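# Move an unpowered 5.7 kg robot arm into a case

## Task

Pick up the unpowered spare robot arm (5.7 kg, joints hanging loose) from its desk and place it inside the open case on the other desk. At the end it must be at rest and sit low enough that the lid, which stays open, could close over it. No part of it may drop freely by more than a few centimetres. The case must remain upright on its desk. Release it and move the robot away afterwards. The robot itself must not fall or end up tilted. The result only counts if the arm stays put without the robot holding it.

## Robot and tools

Robot: a wheeled base that can only drive straight or turn in place. It carries a column, a tilting head with two cameras, and two 6-joint arms (left and right), each ending in a two-finger gripper. Folded, it measures 0.73 m long, 0.62 m wide and 1.88 m tall, with its front 0.40 m ahead of the column.

Frames: the base frame sits on the floor under the column, centred between the drive wheels, with x forward, y left and z up. left_hand and right_hand are reported in it, at the point where the fingers join (tips reach 8 mm further). A hand's z axis runs along the fingers and its y axis across the opening. Odometry is the base frame as it was when the scene began. It counts wheel turns only, so slipping shows up as travel. Heading runs -3.142 to 3.142, positive to the left.

execute_actions: "actions" is a list with either one action or none. An empty list only returns the state and images. An action may hold "base", "joints", both, and optionally "speeds".
"base" is a relative move from where the base last measured itself, with exactly one key. translate_m is metres straight ahead (negative is backward), -3 to 3. rotate_rad is radians, positive counter-clockwise from above, -3.2 to 3.2. A move needing over 8.667 s at its top speed is refused.
"speeds" caps the top speed for this action only: translate_m 0.05 to 0.8 m/s, rotate_rad 0.1 to 1 rad/s. The default is the maximum. It has no effect on the arms.
"joints" is a single flat dictionary of absolute targets keyed by joint name, covering both arms and the head. Ranges are: head_tilt_rad -0.61 to 1.308 (positive looks down); left_/right_joint1_rad -2.879 to 2.879; joint2 0 to 3.141; joint3 0 to 3.019; joint4 -1.692 to 1.57; joint5 -1.57 to 1.57 (positive swings the hand to the robot's right); joint6 -2.094 to 2.094 (positive rolls clockwise seen from behind); left_/right_gripper_m 0 to 0.093, the fingertip gap in metres. Joints you leave out may still be driving toward older targets.
"cameras" lists which images to return: cam_head_left, cam_head_right, cam_left_wrist, cam_right_wrist, nav_camera, or "all". Null or omitted means all, and [] means none. Unknown keys or out-of-range numbers get the call refused, and nothing moves.

wait(seconds, 0 to 10) commands nothing and returns state and images. zoom_image(camera, region=[x0,y0,x1,y1]) enlarges part of that camera's latest full image, in pixels from the top-left, at most 504x504. finished_scene(scene) ends the scene for good and reports success. Call it only once the arm rests in the case on its own.

Arm geometry: with joint1 at -1.57 (left) or 1.57 (right) and joints 5 and 6 at 0, the arm moves in a vertical plane facing forward, 0.23 m to the side of the column. Let a = j2 - 0.35, b = 1.05 + j2 - j3 and c = b - j4. The hand is then 0.12 + 0.39 sin a + 0.38 cos b + 0.25 cos c ahead and 1.46 + 0.39 cos a - 0.38 sin b - 0.25 sin c up, in metres. c = 1.57 means the fingers point straight down. Example: j2, j3, j4 = 0.93, 0.78, 0.14 gives 0.60 m ahead and 1.21 m up. Real hands end up to about 5 cm lower and closer to the column, or about 12 cm with heavy loads, so trust the reported hand positions. Reach is about 1 m from the shoulder, down to 0.47 m above the floor.

Loads: one arm with fingers down reliably holds 3.2 kg at about 0.4 m ahead (0.65 to 1.2 m up), 2 kg out to 0.6 m, and 1 kg out to 0.8 m (0.9 to 1.2 m up). A gripper holds roughly 2 to 6 kg. The 5.7 kg arm is therefore best carried with both hands, held close and low with fingers well below horizontal. Overloaded arms sag and report time_out or off_target. To close on an object, command an opening smaller than it; off_target is then normal. A reported opening staying 0.002 m or more above the target means something is held. The fingers are 7 cm long, and the hand body is 10 cm wide and 7 cm thick. Small joint changes (under about 0.03 rad, or 0.08 rad for joints 2 and 3) may not move at all. For gentle contact, step about 0.05 rad per call from your previous target.

Result lines: base_status and joint_status report done, off_target, contact_stop (base only), time_out or not_followed. "joint command not followed" means a self-collision check blocked that arm's targets. To clear it, move the joints involved at least 0.05 rad back, move the other arm away, or drive off. A blocked arm keeps pushing and can overheat; to relax it, send its reported positions back as targets (a loaded arm sinks a little each time). on_its_own lists what is happening without a command. turned_by_wheels vs turned_by_imu differing a lot means slip or collision. base_tilt is in degrees. wheel_motors_off=1 means the wheels cut out after about 3 s of hard pushing. motor_effort covers only the wheels. MOTOR HOT appears from 85 °C; at 100 °C the arm goes limp and drops what it holds.

Base: it stops only on a wheel stall (contact_stop). Back off 0.05 m before turning or retrying. Desk tops 0.30 to 1.20 m high can slide over the housing and strike the column.

Cameras: the head cameras sit 1.47 to 1.58 m up and look down by about head_tilt_rad. nav_camera is on the front of the base, 0.23 m up. The wrist cameras sit behind the fingers and are angled 0.62 rad toward the hand's +x.

Avoid: letting the arms collide or press on each other, dropping or swinging the load, tipping the case, ramming desks, and ending with the robot tilted or still touching the load.

Each tool is called after "Call:" by a JSON object that holds its "fn" and its "kwargs".

## Session

Call:
{"fn": "execute_actions", "kwargs": {"actions": [{"joints":{"head_tilt_rad":0.5}}]}}

Scene clock: 0.77 s.
Joint torques (N m, as the arm reports them, + toward a larger angle): left_arm=[ 0.95 -9.7  -0.64 -1.46  0.05  0.06] | right_arm=[ 0.26 -7.26 -0.37 -1.45 -0.03 -0.09]
base_odometry: x=+0.000 y=+0.000 heading=+0.000 (m, m, rad; odometry frame)
turned_by_wheels: +0.000 (rad since the last result)
turned_by_imu: +0.000 (rad since the last result)
base_tilt: forward=+0.3 right=-0.3 (deg)
base_status: not commanded
joint_positions: head_tilt_rad=+0.518 left_joint1_rad=-1.545 left_joint2_rad=+0.888 left_joint3_rad=+0.417 left_joint4_rad=-0.925 left_joint5_rad=+0.034 left_joint6_rad=+0.034 left_gripper_m=+0.094 right_joint1_rad=+1.549 right_joint2_rad=+0.841 right_joint3_rad=+0.444 right_joint4_rad=-0.983 right_joint5_rad=-0.005 right_joint6_rad=-0.071 right_gripper_m=+0.094
joint_status: all done
wheel_motors_off: 0
motor_effort: left_wheel=+2(3) right_wheel=+5(5) (%)
left_hand: x=+0.1545 y=+0.2243 z=+1.2464 quat_wxyz=(+0.422, +0.002, -0.907, +0.015) (m; base frame)
right_hand: x=+0.1690 y=-0.2293 z=+1.2551 quat_wxyz=(+0.415, +0.023, -0.909, -0.011) (m; base frame)
pictures: cam_head_left, cam_head_right, cam_left_wrist, cam_right_wrist, nav_camera
Images, in order (width x height): cam_head_left 672x504, cam_head_right 672x504, cam_left_wrist 616x616, cam_right_wrist 616x616, nav_camera 672x504.

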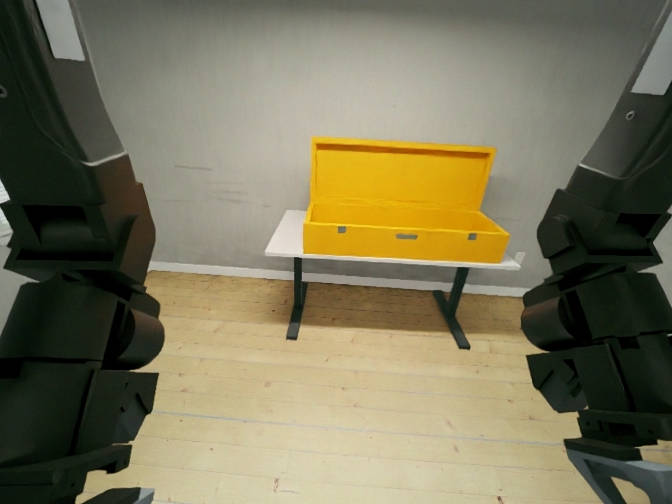

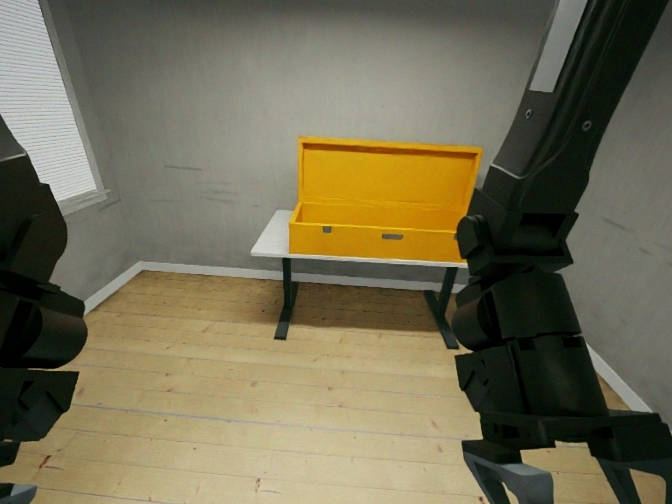

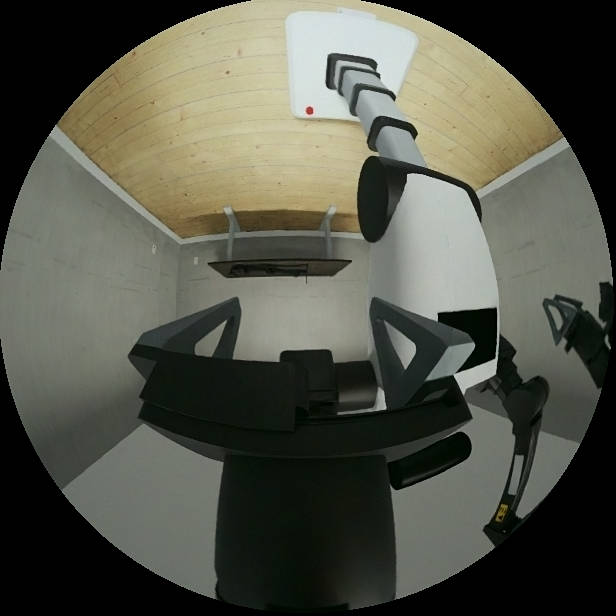

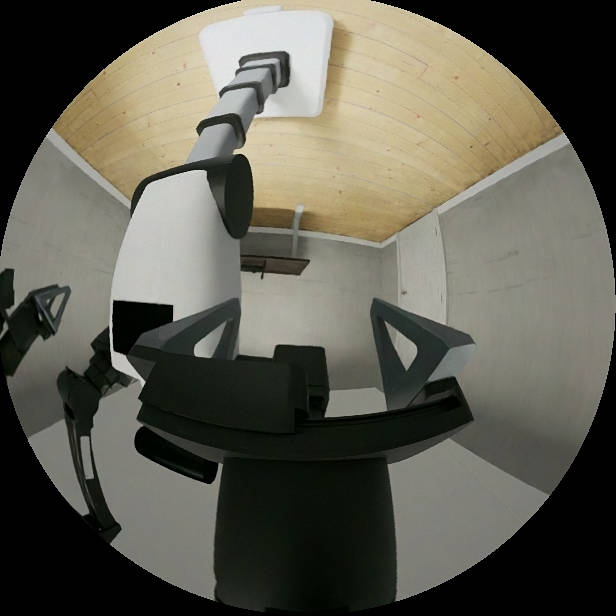

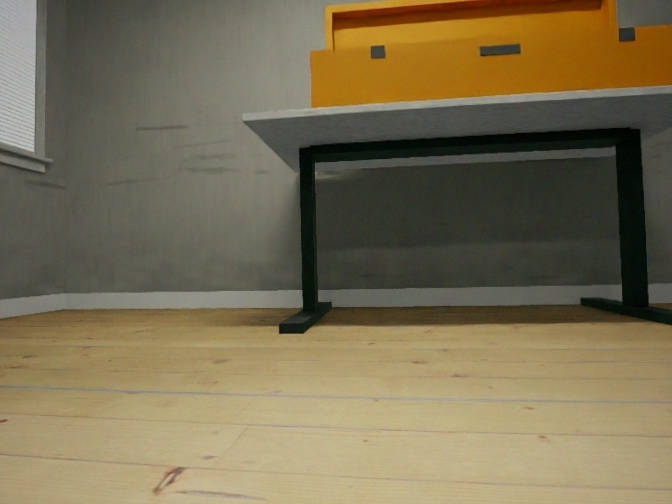

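Other desk is behind.

Call:
{"fn": "execute_actions", "kwargs": {"actions": [{"base":{"rotate_rad":3.14}}], "cameras": ["cam_head_left","nav_camera"]}}

Scene clock: 5.67 s.
Joint torques (N m, as the arm reports them, + toward a larger angle): left_arm=[ 0.88 -9.71 -0.67 -1.49  0.05  0.06] | right_arm=[ 0.16 -7.16 -0.29 -1.41 -0.03 -0.08]
base_odometry: x=+0.000 y=+0.000 heading=+3.139 (m, m, rad; odometry frame)
turned_by_wheels: +3.139 (rad since the last result)
turned_by_imu: +3.162 (rad since the last result)
base_tilt: forward=+0.4 right=-0.4 (deg)
base_status: done
joint_positions: head_tilt_rad=+0.518 left_joint1_rad=-1.545 left_joint2_rad=+0.888 left_joint3_rad=+0.417 left_joint4_rad=-0.925 left_joint5_rad=+0.034 left_joint6_rad=+0.034 left_gripper_m=+0.094 right_joint1_rad=+1.549 right_joint2_rad=+0.841 right_joint3_rad=+0.444 right_joint4_rad=-0.983 right_joint5_rad=-0.005 right_joint6_rad=-0.071 right_gripper_m=+0.094
joint_status: not commanded
wheel_motors_off: 0
motor_effort: left_wheel=-6(41) right_wheel=+6(48) (%)
left_hand: x=+0.1545 y=+0.2243 z=+1.2464 quat_wxyz=(+0.422, +0.002, -0.907, +0.015) (m; base frame)
right_hand: x=+0.1690 y=-0.2293 z=+1.2551 quat_wxyz=(+0.415, +0.023, -0.909, -0.011) (m; base frame)
pictures: cam_head_left, nav_camera
Images, in order (width x height): cam_head_left 672x504, nav_camera 672x504.

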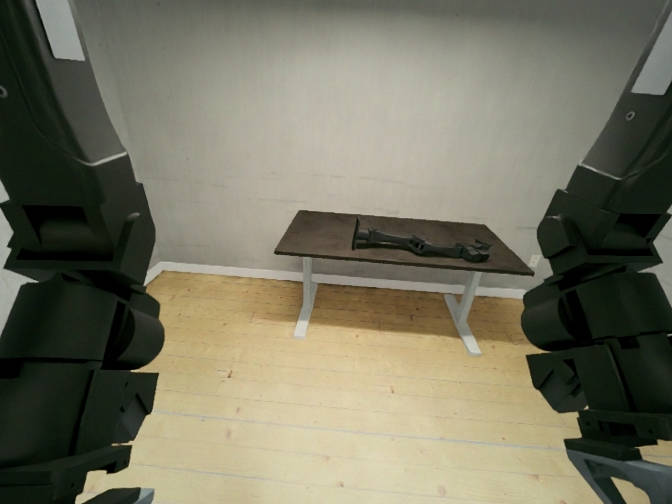

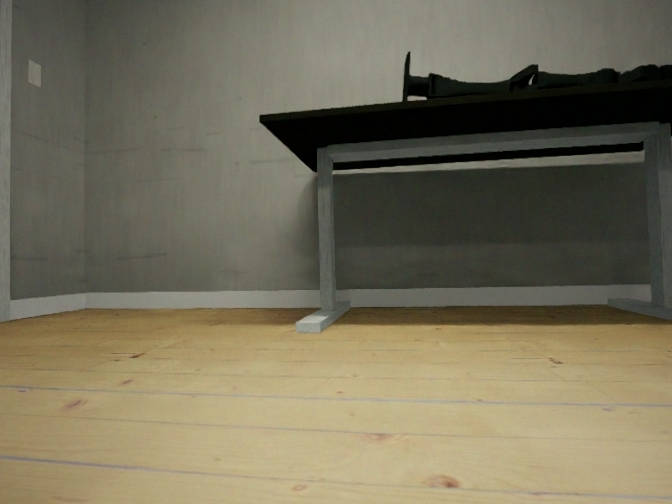

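Call:
{"fn": "execute_actions", "kwargs": {"actions": [{"base":{"rotate_rad":-0.8}}], "cameras": []}}

Call:
{"fn": "execute_actions", "kwargs": {"actions": [{"base":{"translate_m":0.84}}], "cameras": []}}

Call:
{"fn": "execute_actions", "kwargs": {"actions": [{"base":{"rotate_rad":0.78},"joints":{"head_tilt_rad":0.8}}], "cameras": ["cam_head_left","cam_head_right","nav_camera"]}}

Scene clock: 8.90 s.
Joint torques (N m, as the arm reports them, + toward a larger angle): left_arm=[ 0.73 -9.65 -0.65 -1.44  0.05  0.07] | right_arm=[ 0.21 -7.25 -0.33 -1.41 -0.03 -0.08]
base_odometry: x=+0.000 y=+0.000 heading=+2.342 (m, m, rad; odometry frame)
turned_by_wheels: -0.796 (rad since the last result)
turned_by_imu: -0.796 (rad since the last result)
base_tilt: forward=+0.4 right=-0.5 (deg)
base_status: done
joint_positions: head_tilt_rad=+0.518 left_joint1_rad=-1.545 left_joint2_rad=+0.888 left_joint3_rad=+0.417 left_joint4_rad=-0.925 left_joint5_rad=+0.034 left_joint6_rad=+0.034 left_gripper_m=+0.094 right_joint1_rad=+1.549 right_joint2_rad=+0.841 right_joint3_rad=+0.444 right_joint4_rad=-0.983 right_joint5_rad=-0.005 right_joint6_rad=-0.071 right_gripper_m=+0.094
joint_status: not commanded
wheel_motors_off: 0
motor_effort: left_wheel=+3(44) right_wheel=-3(47) (%)
left_hand: x=+0.1545 y=+0.2243 z=+1.2464 quat_wxyz=(+0.422, +0.002, -0.907, +0.015) (m; base frame)
right_hand: x=+0.1690 y=-0.2293 z=+1.2551 quat_wxyz=(+0.415, +0.023, -0.909, -0.011) (m; base frame)
pictures: none
No camera images: the call's "cameras" was empty. Leave "cameras" out to get every camera's image.

Scene clock: 11.80 s.
Joint torques (N m, as the arm reports them, + toward a larger angle): left_arm=[ 1.   -9.87 -0.72 -1.48  0.04  0.06] | right_arm=[ 0.16 -7.38 -0.46 -1.42 -0.03 -0.08]
base_odometry: x=-0.586 y=+0.603 heading=+2.342 (m, m, rad; odometry frame)
turned_by_wheels: +0.000 (rad since the last result)
turned_by_imu: +0.000 (rad since the last result)
base_tilt: forward=+0.4 right=-0.3 (deg)
base_status: done
joint_positions: head_tilt_rad=+0.517 left_joint1_rad=-1.545 left_joint2_rad=+0.888 left_joint3_rad=+0.419 left_joint4_rad=-0.925 left_joint5_rad=+0.034 left_joint6_rad=+0.034 left_gripper_m=+0.094 right_joint1_rad=+1.549 right_joint2_rad=+0.841 right_joint3_rad=+0.444 right_joint4_rad=-0.983 right_joint5_rad=-0.005 right_joint6_rad=-0.071 right_gripper_m=+0.094
joint_status: not commanded
wheel_motors_off: 0
motor_effort: left_wheel=-1(51) right_wheel=+1(62) (%)
left_hand: x=+0.1553 y=+0.2243 z=+1.2461 quat_wxyz=(+0.421, +0.002, -0.907, +0.015) (m; base frame)
right_hand: x=+0.1695 y=-0.2293 z=+1.2550 quat_wxyz=(+0.415, +0.023, -0.910, -0.011) (m; base frame)
pictures: none
No camera images: the call's "cameras" was empty. Leave "cameras" out to get every camera's image.

Scene clock: 14.23 s.
Joint torques (N m, as the arm reports them, + toward a larger angle): left_arm=[ 0.85 -9.75 -0.75 -1.45  0.03  0.07] | right_arm=[ 0.23 -7.24 -0.49 -1.41 -0.03 -0.09]
base_odometry: x=-0.585 y=+0.603 heading=+3.121 (m, m, rad; odometry frame)
turned_by_wheels: +0.778 (rad since the last result)
turned_by_imu: +0.780 (rad since the last result)
base_tilt: forward=+0.4 right=-0.4 (deg)
base_status: done
joint_positions: head_tilt_rad=+0.802 left_joint1_rad=-1.545 left_joint2_rad=+0.888 left_joint3_rad=+0.419 left_joint4_rad=-0.925 left_joint5_rad=+0.034 left_joint6_rad=+0.034 left_gripper_m=+0.094 right_joint1_rad=+1.549 right_joint2_rad=+0.841 right_joint3_rad=+0.444 right_joint4_rad=-0.983 right_joint5_rad=-0.005 right_joint6_rad=-0.071 right_gripper_m=+0.094
joint_status: all done
wheel_motors_off: 0
motor_effort: left_wheel=-4(67) right_wheel=+6(47) (%)
left_hand: x=+0.1553 y=+0.2243 z=+1.2461 quat_wxyz=(+0.421, +0.002, -0.907, +0.015) (m; base frame)
right_hand: x=+0.1695 y=-0.2293 z=+1.2550 quat_wxyz=(+0.415, +0.023, -0.910, -0.011) (m; base frame)
pictures: cam_head_left, cam_head_right, nav_camera
Images, in order (width x height): cam_head_left 672x504, cam_head_right 672x504, nav_camera 672x504.

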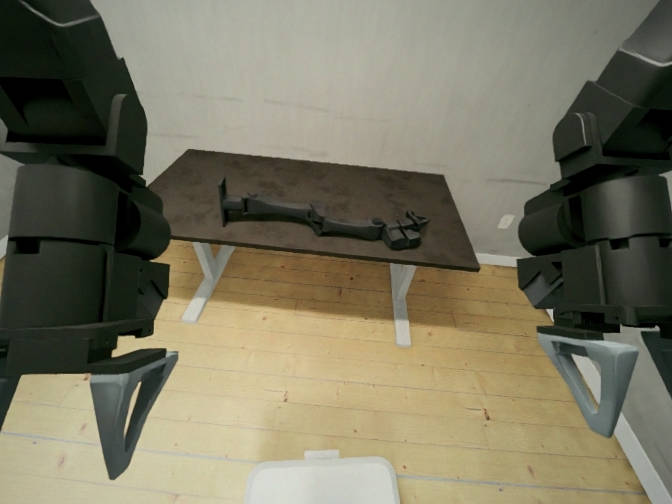

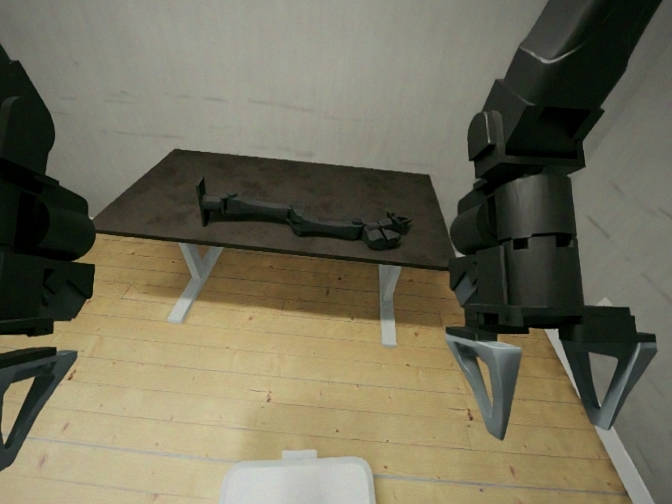

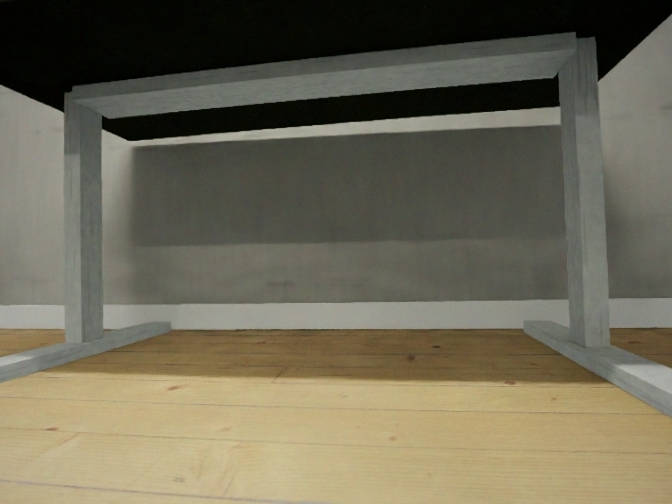

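Call:
{"fn": "execute_actions", "kwargs": {"actions": [{"base":{"translate_m":0.7},"joints":{"head_tilt_rad":1.2,"left_joint1_rad":-1.57,"right_joint1_rad":1.57,"left_joint2_rad":1.6,"left_joint3_rad":0.91,"left_joint4_rad":0.17,"left_joint6_rad":1.57,"right_joint2_rad":1.6,"right_joint3_rad":0.91,"right_joint4_rad":0.17,"right_joint6_rad":1.57}}], "cameras": ["cam_head_left","cam_left_wrist","cam_right_wrist"]}}

Scene clock: 17.93 s.
Joint torques (N m, as the arm reports them, + toward a larger angle): left_arm=[ -0.22 -17.57  -1.49   0.2    0.17   0.16] | right_arm=[  0.74 -12.76  -1.62   0.31   0.05  -0.01]
base_odometry: x=-1.285 y=+0.617 heading=+3.121 (m, m, rad; odometry frame)
turned_by_wheels: +0.001 (rad since the last result)
turned_by_imu: +0.001 (rad since the last result)
base_tilt: forward=+0.4 right=-0.3 (deg)
base_status: done
joint_positions: head_tilt_rad=+1.198 left_joint1_rad=-1.561 left_joint2_rad=+1.609 left_joint3_rad=+0.915 left_joint4_rad=+0.167 left_joint5_rad=+0.034 left_joint6_rad=+1.562 left_gripper_m=+0.094 right_joint1_rad=+1.563 right_joint2_rad=+1.599 right_joint3_rad=+0.911 right_joint4_rad=+0.168 right_joint5_rad=-0.005 right_joint6_rad=+1.562 right_gripper_m=+0.094
joint_status: all done
wheel_motors_off: 0
motor_effort: left_wheel=+1(71) right_wheel=+0(65) (%)
left_hand: x=+0.4250 y=+0.2248 z=+0.9505 quat_wxyz=(-0.008, -0.702, -0.712, +0.010) (m; base frame)
right_hand: x=+0.4272 y=-0.2292 z=+0.9537 quat_wxyz=(-0.001, -0.705, -0.709, +0.000) (m; base frame)
pictures: cam_head_left, cam_left_wrist, cam_right_wrist
Images, in order (width x height): cam_head_left 672x504, cam_left_wrist 616x616, cam_right_wrist 616x616.

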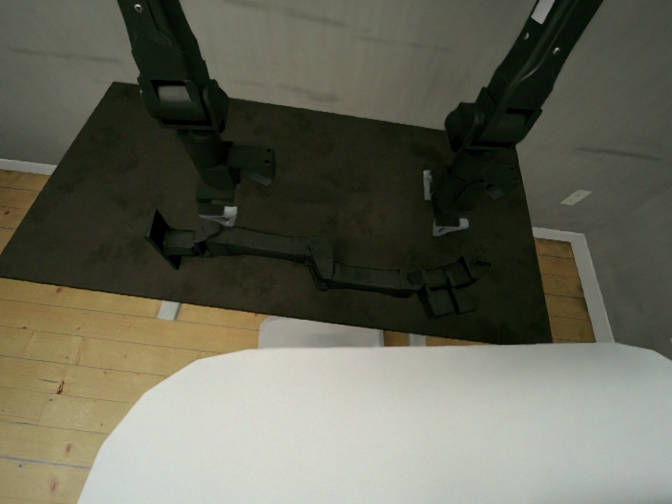

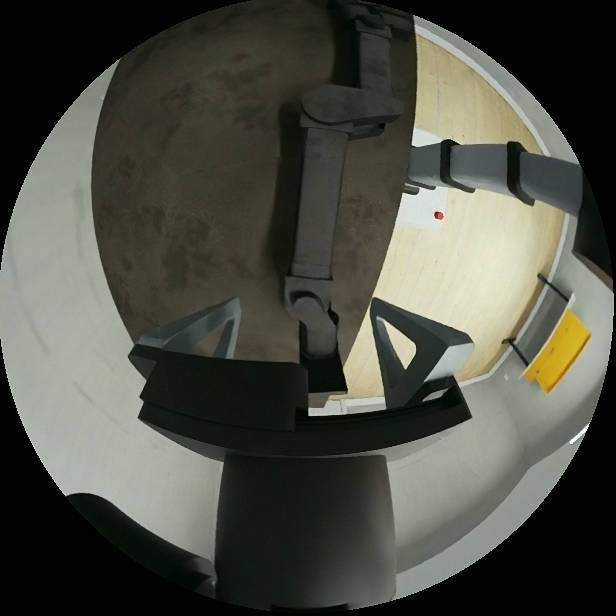

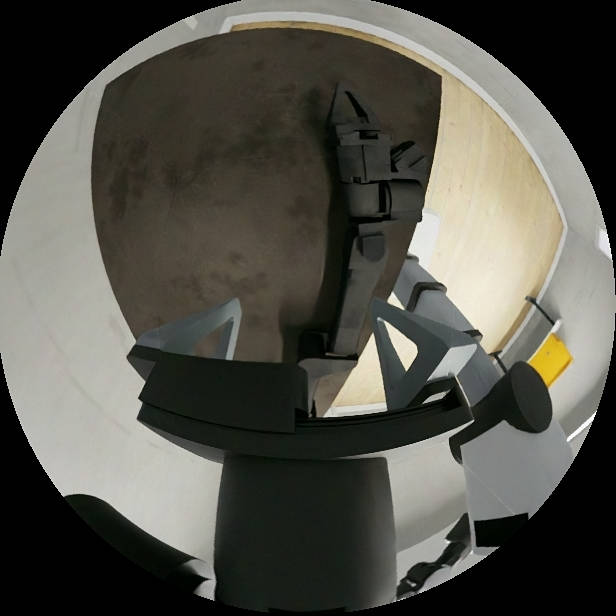

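Call:
{"fn": "execute_actions", "kwargs": {"actions": [{"joints":{"left_joint2_rad":2.11,"left_joint3_rad":1.385,"left_joint4_rad":0.205,"right_joint2_rad":2.146,"right_joint3_rad":1.294,"right_joint4_rad":0.33}}], "cameras": ["cam_head_left","cam_left_wrist","cam_right_wrist"]}}

Scene clock: 19.77 s.
Joint torques (N m, as the arm reports them, + toward a larger angle): left_arm=[  1.07 -12.46  -2.2   -0.24   0.     0.11] | right_arm=[  0.35 -10.15  -2.69  -0.29   0.03  -0.07]
base_odometry: x=-1.285 y=+0.617 heading=+3.121 (m, m, rad; odometry frame)
turned_by_wheels: +0.000 (rad since the last result)
turned_by_imu: +0.000 (rad since the last result)
base_tilt: forward=+0.4 right=-0.3 (deg)
base_status: not commanded
joint_positions: head_tilt_rad=+1.198 left_joint1_rad=-1.579 left_joint2_rad=+2.035 left_joint3_rad=+1.410 left_joint4_rad=+0.217 left_joint5_rad=+0.039 left_joint6_rad=+1.565 left_gripper_m=+0.094 right_joint1_rad=+1.564 right_joint2_rad=+2.119 right_joint3_rad=+1.298 right_joint4_rad=+0.343 right_joint5_rad=-0.005 right_joint6_rad=+1.569 right_gripper_m=+0.094
joint_status: all done
wheel_motors_off: 0
motor_effort: left_wheel=+0(3) right_wheel=-2(3) (%)
left_hand: x=+0.4954 y=+0.2117 z=+0.7868 quat_wxyz=(-0.057, -0.706, -0.706, -0.024) (m; base frame)
right_hand: x=+0.3999 y=-0.2298 z=+0.7681 quat_wxyz=(-0.016, -0.707, -0.707, -0.016) (m; base frame)
pictures: cam_head_left, cam_left_wrist, cam_right_wrist
Images, in order (width x height): cam_head_left 672x504, cam_left_wrist 616x616, cam_right_wrist 616x616.

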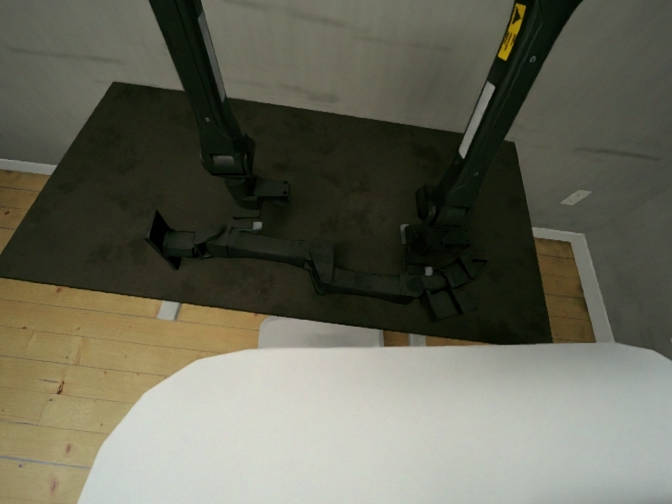

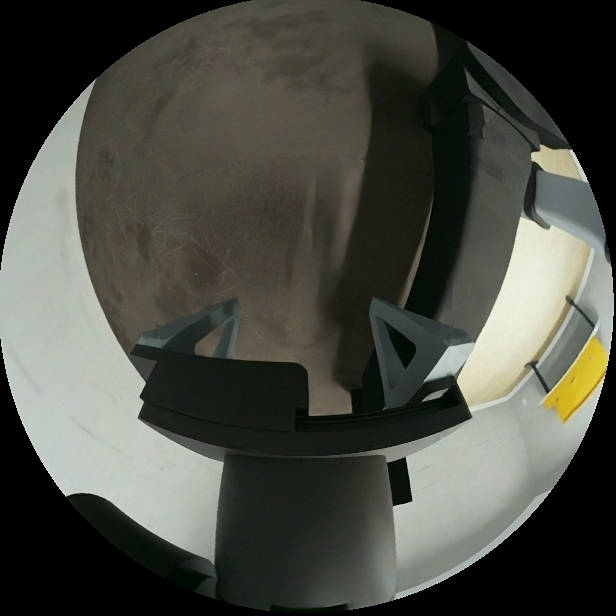

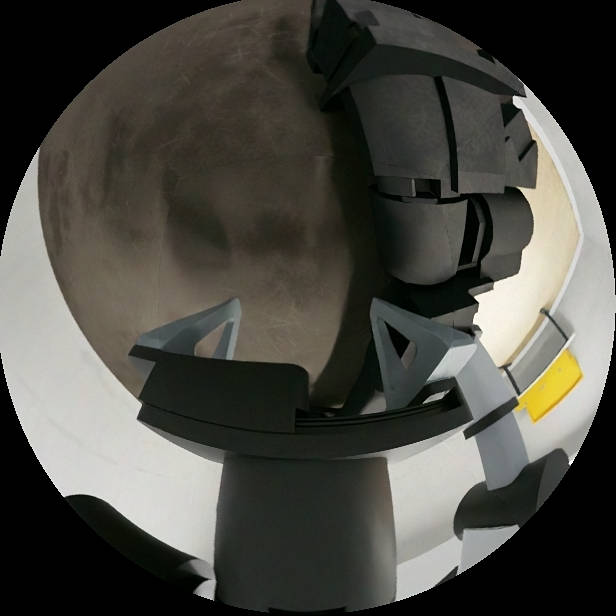

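Call:
{"fn": "execute_actions", "kwargs": {"actions": [{"joints":{"left_joint2_rad":1.6,"left_joint3_rad":0.91,"left_joint4_rad":0.17,"right_joint2_rad":1.6,"right_joint3_rad":0.91,"right_joint4_rad":0.17}}], "cameras": []}}

Call:
{"fn": "execute_actions", "kwargs": {"actions": [{"base":{"translate_m":-0.07}}], "cameras": []}}

Call:
{"fn": "execute_actions", "kwargs": {"actions": [{"joints":{"left_joint2_rad":2.11,"left_joint3_rad":1.385,"left_joint4_rad":0.205,"right_joint2_rad":2.146,"right_joint3_rad":1.294,"right_joint4_rad":0.33}}], "cameras": ["cam_head_left","cam_left_wrist","cam_right_wrist"]}}

Scene clock: 21.87 s.
Joint torques (N m, as the arm reports them, + toward a larger angle): left_arm=[  1.34 -16.99  -1.27  -0.09   0.08   0.12] | right_arm=[  0.75 -12.48  -1.91   0.18   0.04  -0.07]
base_odometry: x=-1.285 y=+0.617 heading=+3.121 (m, m, rad; odometry frame)
turned_by_wheels: +0.000 (rad since the last result)
turned_by_imu: +0.000 (rad since the last result)
base_tilt: forward=+0.4 right=-0.3 (deg)
base_status: not commanded
joint_positions: head_tilt_rad=+1.198 left_joint1_rad=-1.579 left_joint2_rad=+1.602 left_joint3_rad=+0.913 left_joint4_rad=+0.173 left_joint5_rad=+0.036 left_joint6_rad=+1.565 left_gripper_m=+0.094 right_joint1_rad=+1.564 right_joint2_rad=+1.591 right_joint3_rad=+0.916 right_joint4_rad=+0.171 right_joint5_rad=-0.005 right_joint6_rad=+1.569 right_gripper_m=+0.094
joint_status: all done
wheel_motors_off: 0
motor_effort: left_wheel=+3(3) right_wheel=-2(2) (%)
left_hand: x=+0.4281 y=+0.2133 z=+0.9528 quat_wxyz=(-0.018, -0.707, -0.707, +0.013) (m; base frame)
right_hand: x=+0.4361 y=-0.2288 z=+0.9561 quat_wxyz=(-0.008, -0.708, -0.707, -0.007) (m; base frame)
pictures: none
No camera images: the call's "cameras" was empty. Leave "cameras" out to get every camera's image.

Scene clock: 23.10 s.
Joint torques (N m, as the arm reports them, + toward a larger angle): left_arm=[  1.22 -17.17  -1.08  -0.11   0.1    0.12] | right_arm=[  0.6  -12.69  -1.3    0.14   0.05  -0.08]
base_odometry: x=-1.215 y=+0.615 heading=+3.121 (m, m, rad; odometry frame)
turned_by_wheels: -0.001 (rad since the last result)
turned_by_imu: -0.001 (rad since the last result)
base_tilt: forward=+0.3 right=-0.4 (deg)
base_status: done
joint_positions: head_tilt_rad=+1.199 left_joint1_rad=-1.579 left_joint2_rad=+1.602 left_joint3_rad=+0.910 left_joint4_rad=+0.173 left_joint5_rad=+0.036 left_joint6_rad=+1.565 left_gripper_m=+0.094 right_joint1_rad=+1.564 right_joint2_rad=+1.596 right_joint3_rad=+0.910 right_joint4_rad=+0.171 right_joint5_rad=-0.005 right_joint6_rad=+1.569 right_gripper_m=+0.094
joint_status: not commanded
wheel_motors_off: 0
motor_effort: left_wheel=-1(30) right_wheel=-1(37) (%)
left_hand: x=+0.4262 y=+0.2134 z=+0.9530 quat_wxyz=(-0.016, -0.706, -0.707, +0.014) (m; base frame)
right_hand: x=+0.4289 y=-0.2288 z=+0.9547 quat_wxyz=(-0.003, -0.708, -0.707, -0.003) (m; base frame)
pictures: none
No camera images: the call's "cameras" was empty. Leave "cameras" out to get every camera's image.

Scene clock: 24.23 s.
Joint torques (N m, as the arm reports them, + toward a larger angle): left_arm=[  1.27 -16.21  -1.78  -0.24   0.11   0.01] | right_arm=[ 0.11 -6.82 -3.48 -0.56  0.13 -0.08]
base_odometry: x=-1.215 y=+0.615 heading=+3.121 (m, m, rad; odometry frame)
turned_by_wheels: +0.000 (rad since the last result)
turned_by_imu: +0.000 (rad since the last result)
base_tilt: forward=+0.2 right=-0.5 (deg)
base_status: not commanded
joint_positions: head_tilt_rad=+1.199 left_joint1_rad=-1.579 left_joint2_rad=+2.093 left_joint3_rad=+1.394 left_joint4_rad=+0.214 left_joint5_rad=+0.035 left_joint6_rad=+1.574 left_gripper_m=+0.094 right_joint1_rad=+1.573 right_joint2_rad=+2.066 right_joint3_rad=+1.317 right_joint4_rad=+0.353 right_joint5_rad=-0.008 right_joint6_rad=+1.568 right_gripper_m=+0.094
joint_status: all done
wheel_motors_off: 0
motor_effort: left_wheel=-3(1) right_wheel=-2(1) (%)
left_hand: x=+0.4460 y=+0.2120 z=+0.7673 quat_wxyz=(-0.029, -0.710, -0.704, +0.001) (m; base frame)
right_hand: x=+0.4502 y=-0.2227 z=+0.7829 quat_wxyz=(-0.042, -0.704, -0.707, -0.048) (m; base frame)
pictures: cam_head_left, cam_left_wrist, cam_right_wrist
Images, in order (width x height): cam_head_left 672x504, cam_left_wrist 616x616, cam_right_wrist 616x616.

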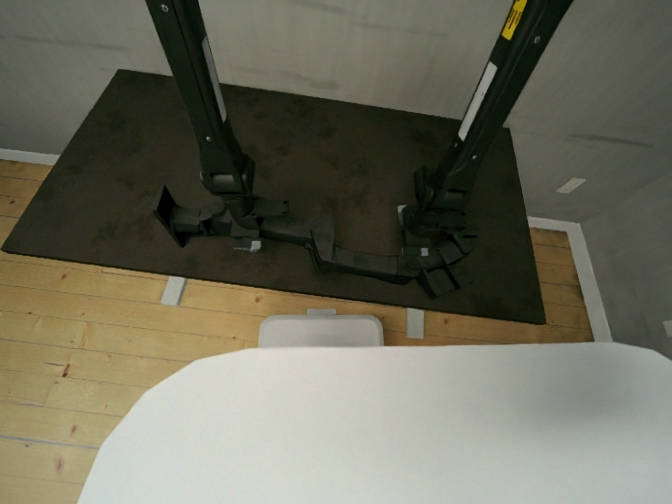

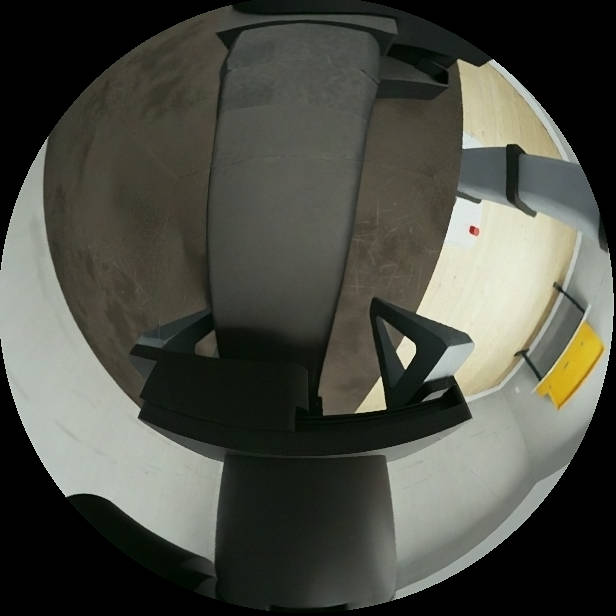

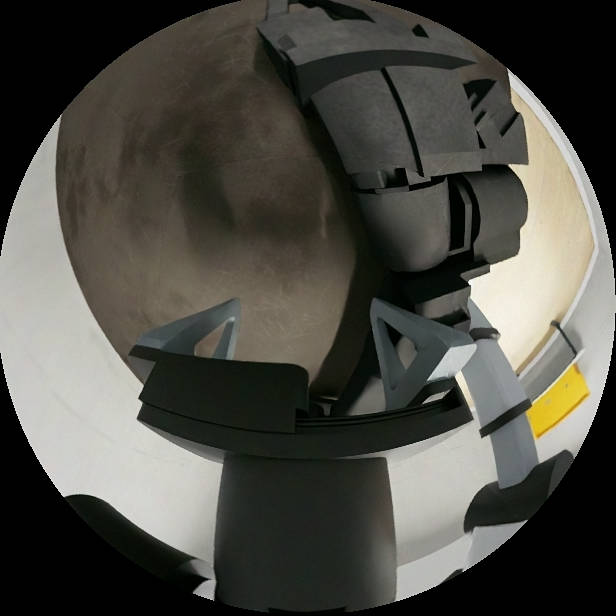

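Call:
{"fn": "execute_actions", "kwargs": {"actions": [{"joints":{"left_gripper_m":0,"right_joint1_rad":1.72,"right_joint2_rad":1.675,"right_joint3_rad":0.745,"right_joint4_rad":0.41}}], "cameras": []}}

Call:
{"fn": "execute_actions", "kwargs": {"actions": [{"joints":{"right_joint2_rad":2.174,"right_joint3_rad":1.246,"right_joint4_rad":0.41}}], "cameras": ["cam_head_left","cam_right_wrist"]}}

Scene clock: 25.93 s.
Joint torques (N m, as the arm reports them, + toward a larger angle): left_arm=[  0.99 -16.19  -3.04  -0.11   0.16  -0.62] | right_arm=[  1.75 -10.39  -4.25   0.02   0.    -0.07]
base_odometry: x=-1.215 y=+0.615 heading=+3.121 (m, m, rad; odometry frame)
turned_by_wheels: +0.000 (rad since the last result)
turned_by_imu: +0.000 (rad since the last result)
base_tilt: forward=+0.4 right=-0.4 (deg)
base_status: not commanded
joint_positions: head_tilt_rad=+1.199 left_joint1_rad=-1.579 left_joint2_rad=+2.087 left_joint3_rad=+1.415 left_joint4_rad=+0.212 left_joint5_rad=+0.034 left_joint6_rad=+1.624 left_gripper_m=+0.055 right_joint1_rad=+1.723 right_joint2_rad=+1.668 right_joint3_rad=+0.761 right_joint4_rad=+0.415 right_joint5_rad=-0.006 right_joint6_rad=+1.568 right_gripper_m=+0.094
joint_status: left_gripper_m off_target (ended at +0.055, target +0.000); the others done
wheel_motors_off: 0
motor_effort: left_wheel=-3(9) right_wheel=-1(1) (%)
left_hand: x=+0.4620 y=+0.2125 z=+0.7680 quat_wxyz=(-0.037, -0.727, -0.686, -0.009) (m; base frame)
right_hand: x=+0.3582 y=-0.1365 z=+0.9568 quat_wxyz=(+0.038, -0.677, -0.732, -0.060) (m; base frame)
pictures: none
No camera images: the call's "cameras" was empty. Leave "cameras" out to get every camera's image.

Scene clock: 27.03 s.
Joint torques (N m, as the arm reports them, + toward a larger angle): left_arm=[  1.07 -16.07  -2.97  -0.12   0.17  -0.64] | right_arm=[ 2.39 -9.73 -3.17 -0.36 -0.03 -0.1 ]
base_odometry: x=-1.215 y=+0.615 heading=+3.121 (m, m, rad; odometry frame)
turned_by_wheels: +0.000 (rad since the last result)
turned_by_imu: +0.000 (rad since the last result)
base_tilt: forward=+0.3 right=-0.4 (deg)
base_status: not commanded
joint_positions: head_tilt_rad=+1.199 left_joint1_rad=-1.579 left_joint2_rad=+2.087 left_joint3_rad=+1.415 left_joint4_rad=+0.212 left_joint5_rad=+0.034 left_joint6_rad=+1.626 left_gripper_m=+0.055 right_joint1_rad=+1.723 right_joint2_rad=+2.160 right_joint3_rad=+1.248 right_joint4_rad=+0.425 right_joint5_rad=-0.005 right_joint6_rad=+1.570 right_gripper_m=+0.094
joint_status: all done
wheel_motors_off: 0
motor_effort: left_wheel=-3(4) right_wheel=+1(2) (%)
left_hand: x=+0.4619 y=+0.2124 z=+0.7680 quat_wxyz=(-0.037, -0.728, -0.685, -0.009) (m; base frame)
right_hand: x=+0.3569 y=-0.1127 z=+0.7717 quat_wxyz=(+0.036, -0.679, -0.731, -0.061) (m; base frame)
pictures: cam_head_left, cam_right_wrist
Images, in order (width x height): cam_head_left 672x504, cam_right_wrist 616x616.

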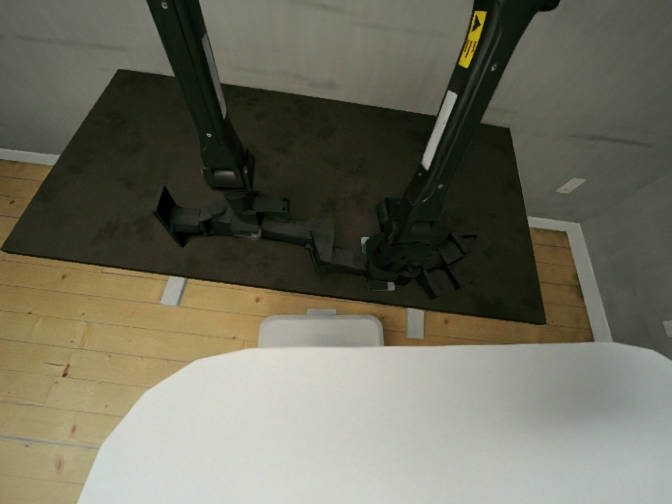

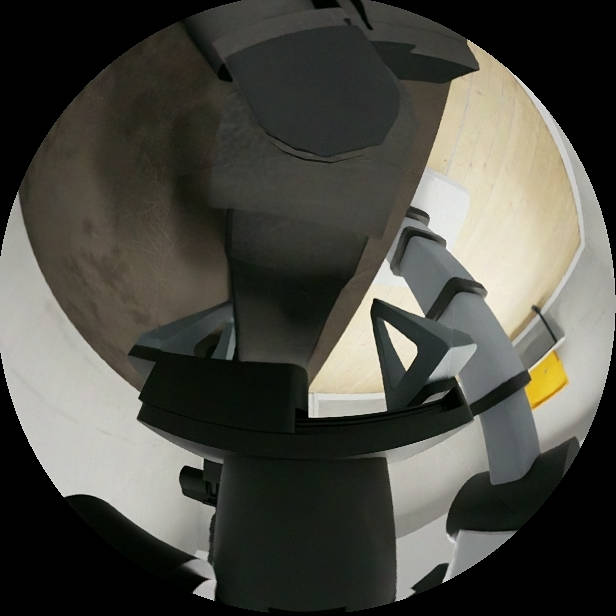

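Call:
{"fn": "execute_actions", "kwargs": {"actions": [{"joints":{"right_gripper_m":0}}], "cameras": []}}

Call:
{"fn": "execute_actions", "kwargs": {"actions": [{"joints":{"left_joint2_rad":0.955,"left_joint3_rad":0.646,"left_joint4_rad":-0.21,"right_joint2_rad":0.916,"right_joint3_rad":0.43,"right_joint4_rad":-0.034}}], "cameras": ["cam_head_left"]}}

Scene clock: 28.30 s.
Joint torques (N m, as the arm reports them, + toward a larger angle): left_arm=[  1.05 -15.95  -3.04  -0.1    0.12  -0.64] | right_arm=[ 2.67 -9.64 -4.25 -0.36 -0.07 -0.27]
base_odometry: x=-1.215 y=+0.615 heading=+3.121 (m, m, rad; odometry frame)
turned_by_wheels: +0.000 (rad since the last result)
turned_by_imu: +0.000 (rad since the last result)
base_tilt: forward=+0.4 right=-0.4 (deg)
base_status: not commanded
joint_positions: head_tilt_rad=+1.199 left_joint1_rad=-1.578 left_joint2_rad=+2.087 left_joint3_rad=+1.415 left_joint4_rad=+0.211 left_joint5_rad=+0.035 left_joint6_rad=+1.628 left_gripper_m=+0.055 right_joint1_rad=+1.722 right_joint2_rad=+2.151 right_joint3_rad=+1.265 right_joint4_rad=+0.426 right_joint5_rad=-0.005 right_joint6_rad=+1.591 right_gripper_m=+0.057
joint_status: right_gripper_m off_target (ended at +0.057, target +0.000)
wheel_motors_off: 0
motor_effort: left_wheel=-6(5) right_wheel=+1(2) (%)
left_hand: x=+0.4618 y=+0.2126 z=+0.7680 quat_wxyz=(-0.037, -0.728, -0.685, -0.008) (m; base frame)
right_hand: x=+0.3738 y=-0.1118 z=+0.7719 quat_wxyz=(+0.027, -0.687, -0.723, -0.071) (m; base frame)
pictures: none
No camera images: the call's "cameras" was empty. Leave "cameras" out to get every camera's image.

Scene clock: 30.40 s.
Joint torques (N m, as the arm reports them, + toward a larger angle): left_arm=[  4.65 -19.92   2.77   0.08  -1.66   0.87] | right_arm=[ -2.38 -14.86  -2.1   -0.58   1.11  -0.48]
base_odometry: x=-1.215 y=+0.615 heading=+3.121 (m, m, rad; odometry frame)
turned_by_wheels: +0.000 (rad since the last result)
turned_by_imu: +0.000 (rad since the last result)
base_tilt: forward=+0.5 right=-0.4 (deg)
base_status: not commanded
joint_positions: head_tilt_rad=+1.199 left_joint1_rad=-1.616 left_joint2_rad=+1.026 left_joint3_rad=+0.621 left_joint4_rad=-0.216 left_joint5_rad=+0.083 left_joint6_rad=+1.505 left_gripper_m=+0.053 right_joint1_rad=+1.760 right_joint2_rad=+0.989 right_joint3_rad=+0.456 right_joint4_rad=-0.017 right_joint5_rad=-0.037 right_joint6_rad=+1.615 right_gripper_m=+0.054
joint_status: all done
wheel_motors_off: 0
on_its_own: right_gripper_m moved -0.004 toward your old target +0.000
motor_effort: left_wheel=-1(4) right_wheel=+1(3) (%)
left_hand: x=+0.3864 y=+0.1905 z=+1.1329 quat_wxyz=(-0.005, -0.689, -0.721, +0.078) (m; base frame)
right_hand: x=+0.3401 y=-0.1424 z=+1.1439 quat_wxyz=(+0.082, -0.685, -0.722, -0.059) (m; base frame)
pictures: cam_head_left
Images, in order (width x height): cam_head_left 672x504.

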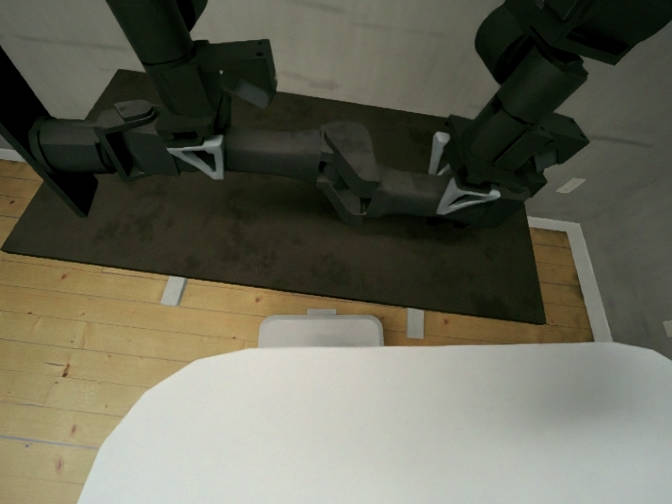

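Call:
{"fn": "execute_actions", "kwargs": {"actions": [{"base":{"rotate_rad":2.61},"speeds":{"rotate_rad":0.5}}], "cameras": []}}

Call:
{"fn": "execute_actions", "kwargs": {"actions": [{"base":{"translate_m":2.13},"speeds":{"translate_m":0.4}}], "cameras": []}}

Call:
{"fn": "execute_actions", "kwargs": {"actions": [{"base":{"rotate_rad":0.53},"speeds":{"rotate_rad":0.5},"joints":{"head_tilt_rad":0.8}}], "cameras": ["cam_head_left","cam_head_right","nav_camera"]}}

Scene clock: 37.63 s.
Joint torques (N m, as the arm reports them, + toward a larger angle): left_arm=[  4.77 -19.89   2.79   0.1   -1.58   0.87] | right_arm=[ -1.68 -14.54  -2.12  -0.63   1.05  -0.47]
base_odometry: x=-1.215 y=+0.615 heading=-0.554 (m, m, rad; odometry frame)
turned_by_wheels: +2.608 (rad since the last result)
turned_by_imu: +2.620 (rad since the last result)
base_tilt: forward=+0.3 right=-0.4 (deg)
base_status: done
joint_positions: head_tilt_rad=+1.199 left_joint1_rad=-1.618 left_joint2_rad=+1.026 left_joint3_rad=+0.621 left_joint4_rad=-0.216 left_joint5_rad=+0.081 left_joint6_rad=+1.504 left_gripper_m=+0.053 right_joint1_rad=+1.760 right_joint2_rad=+0.989 right_joint3_rad=+0.456 right_joint4_rad=-0.017 right_joint5_rad=-0.035 right_joint6_rad=+1.615 right_gripper_m=+0.054
joint_status: not commanded
wheel_motors_off: 0
motor_effort: left_wheel=-7(73) right_wheel=+5(57) (%)
left_hand: x=+0.3866 y=+0.1901 z=+1.1329 quat_wxyz=(-0.005, -0.689, -0.721, +0.077) (m; base frame)
right_hand: x=+0.3401 y=-0.1427 z=+1.1439 quat_wxyz=(+0.081, -0.685, -0.722, -0.058) (m; base frame)
pictures: none
No camera images: the call's "cameras" was empty. Leave "cameras" out to get every camera's image.

Scene clock: 44.13 s.
Joint torques (N m, as the arm reports them, + toward a larger angle): left_arm=[  4.92 -20.25   2.26  -0.03  -1.53   0.85] | right_arm=[ -1.98 -14.98  -2.53  -0.81   0.91  -0.46]
base_odometry: x=+0.597 y=-0.504 heading=-0.552 (m, m, rad; odometry frame)
turned_by_wheels: +0.002 (rad since the last result)
turned_by_imu: +0.004 (rad since the last result)
base_tilt: forward=+0.3 right=-0.3 (deg)
base_status: done
joint_positions: head_tilt_rad=+1.199 left_joint1_rad=-1.618 left_joint2_rad=+1.027 left_joint3_rad=+0.629 left_joint4_rad=-0.212 left_joint5_rad=+0.079 left_joint6_rad=+1.506 left_gripper_m=+0.053 right_joint1_rad=+1.760 right_joint2_rad=+0.989 right_joint3_rad=+0.463 right_joint4_rad=-0.013 right_joint5_rad=-0.032 right_joint6_rad=+1.615 right_gripper_m=+0.054
joint_status: not commanded
wheel_motors_off: 0
motor_effort: left_wheel=+3(78) right_wheel=-2(66) (%)
left_hand: x=+0.3923 y=+0.1902 z=+1.1329 quat_wxyz=(-0.009, -0.690, -0.720, +0.073) (m; base frame)
right_hand: x=+0.3457 y=-0.1427 z=+1.1435 quat_wxyz=(+0.076, -0.685, -0.722, -0.061) (m; base frame)
pictures: none
No camera images: the call's "cameras" was empty. Leave "cameras" out to get every camera's image.

Scene clock: 46.43 s.
Joint torques (N m, as the arm reports them, + toward a larger angle): left_arm=[  4.72 -20.26   2.3   -0.06  -1.54   0.84] | right_arm=[ -1.72 -14.86  -2.67  -0.81   0.96  -0.46]
base_odometry: x=+0.597 y=-0.504 heading=-0.024 (m, m, rad; odometry frame)
turned_by_wheels: +0.528 (rad since the last result)
turned_by_imu: +0.524 (rad since the last result)
base_tilt: forward=+0.5 right=-0.3 (deg)
base_status: done
joint_positions: head_tilt_rad=+0.816 left_joint1_rad=-1.619 left_joint2_rad=+1.027 left_joint3_rad=+0.629 left_joint4_rad=-0.212 left_joint5_rad=+0.079 left_joint6_rad=+1.505 left_gripper_m=+0.053 right_joint1_rad=+1.759 right_joint2_rad=+0.989 right_joint3_rad=+0.463 right_joint4_rad=-0.013 right_joint5_rad=-0.034 right_joint6_rad=+1.614 right_gripper_m=+0.054
joint_status: all done
wheel_motors_off: 0
motor_effort: left_wheel=-6(73) right_wheel=+5(54) (%)
left_hand: x=+0.3921 y=+0.1901 z=+1.1329 quat_wxyz=(-0.009, -0.690, -0.720, +0.073) (m; base frame)
right_hand: x=+0.3455 y=-0.1428 z=+1.1435 quat_wxyz=(+0.077, -0.685, -0.722, -0.061) (m; base frame)
pictures: cam_head_left, cam_head_right, nav_camera
Images, in order (width x height): cam_head_left 672x504, cam_head_right 672x504, nav_camera 672x504.

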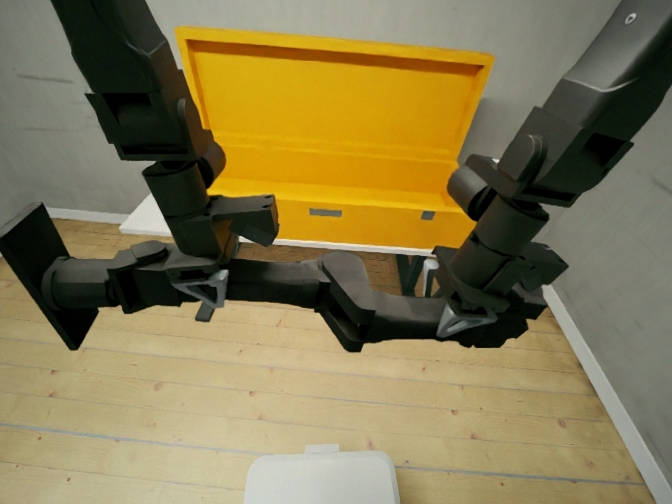

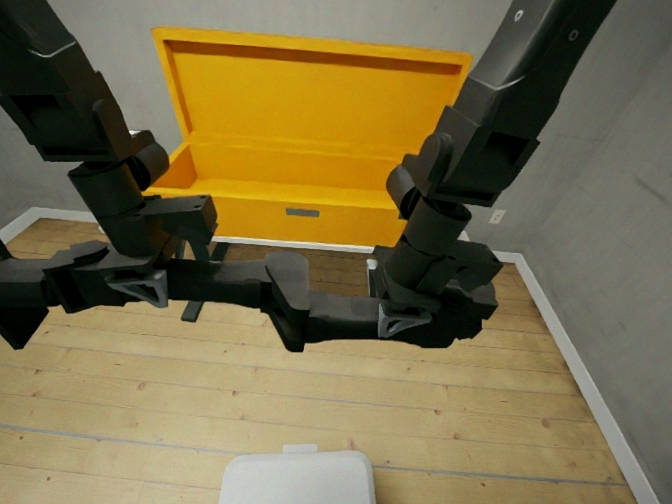

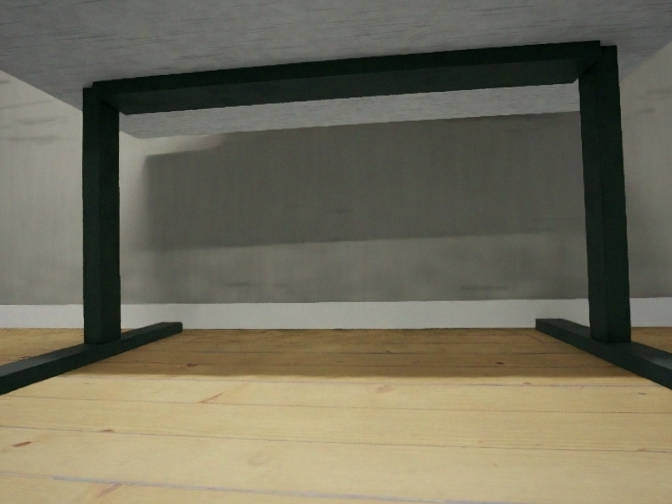

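Call:
{"fn": "execute_actions", "kwargs": {"actions": [{"base":{"translate_m":0.72},"speeds":{"translate_m":0.3},"joints":{"head_tilt_rad":1.2}}], "cameras": ["cam_head_left","cam_left_wrist","cam_right_wrist"]}}

Scene clock: 50.30 s.
Joint torques (N m, as the arm reports them, + toward a larger angle): left_arm=[  4.96 -20.25   2.2   -0.04  -1.52   0.84] | right_arm=[ -1.97 -15.05  -2.88  -0.8    0.92  -0.48]
base_odometry: x=+1.317 y=-0.521 heading=-0.022 (m, m, rad; odometry frame)
turned_by_wheels: +0.002 (rad since the last result)
turned_by_imu: +0.003 (rad since the last result)
base_tilt: forward=+0.4 right=-0.4 (deg)
base_status: done
joint_positions: head_tilt_rad=+1.198 left_joint1_rad=-1.619 left_joint2_rad=+1.027 left_joint3_rad=+0.631 left_joint4_rad=-0.212 left_joint5_rad=+0.079 left_joint6_rad=+1.506 left_gripper_m=+0.053 right_joint1_rad=+1.759 right_joint2_rad=+0.990 right_joint3_rad=+0.465 right_joint4_rad=-0.012 right_joint5_rad=-0.032 right_joint6_rad=+1.615 right_gripper_m=+0.054
joint_status: all done
wheel_motors_off: 0
motor_effort: left_wheel=+3(78) right_wheel=-1(64) (%)
left_hand: x=+0.3934 y=+0.1901 z=+1.1329 quat_wxyz=(-0.009, -0.690, -0.720, +0.073) (m; base frame)
right_hand: x=+0.3468 y=-0.1429 z=+1.1432 quat_wxyz=(+0.075, -0.685, -0.722, -0.061) (m; base frame)
pictures: cam_head_left, cam_left_wrist, cam_right_wrist
Images, in order (width x height): cam_head_left 672x504, cam_left_wrist 616x616, cam_right_wrist 616x616.

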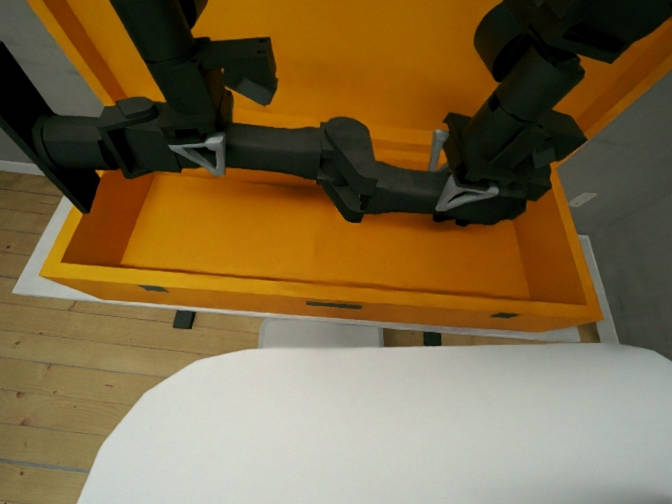

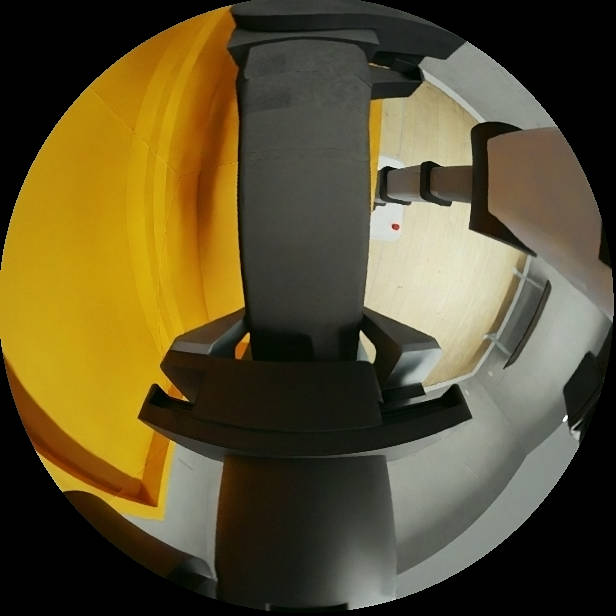

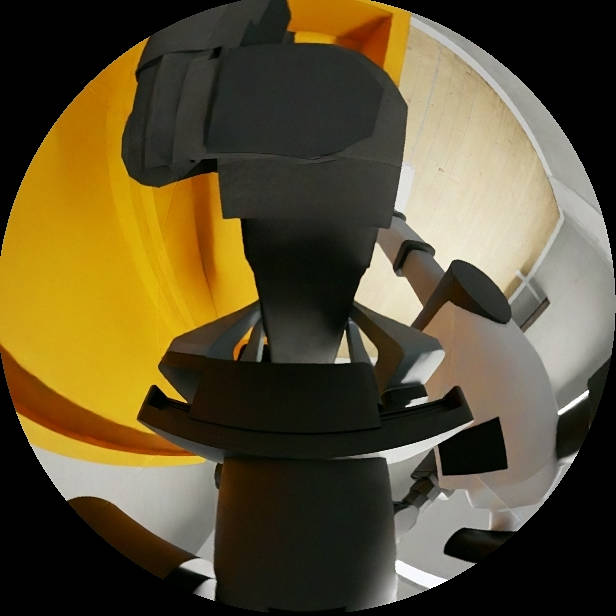

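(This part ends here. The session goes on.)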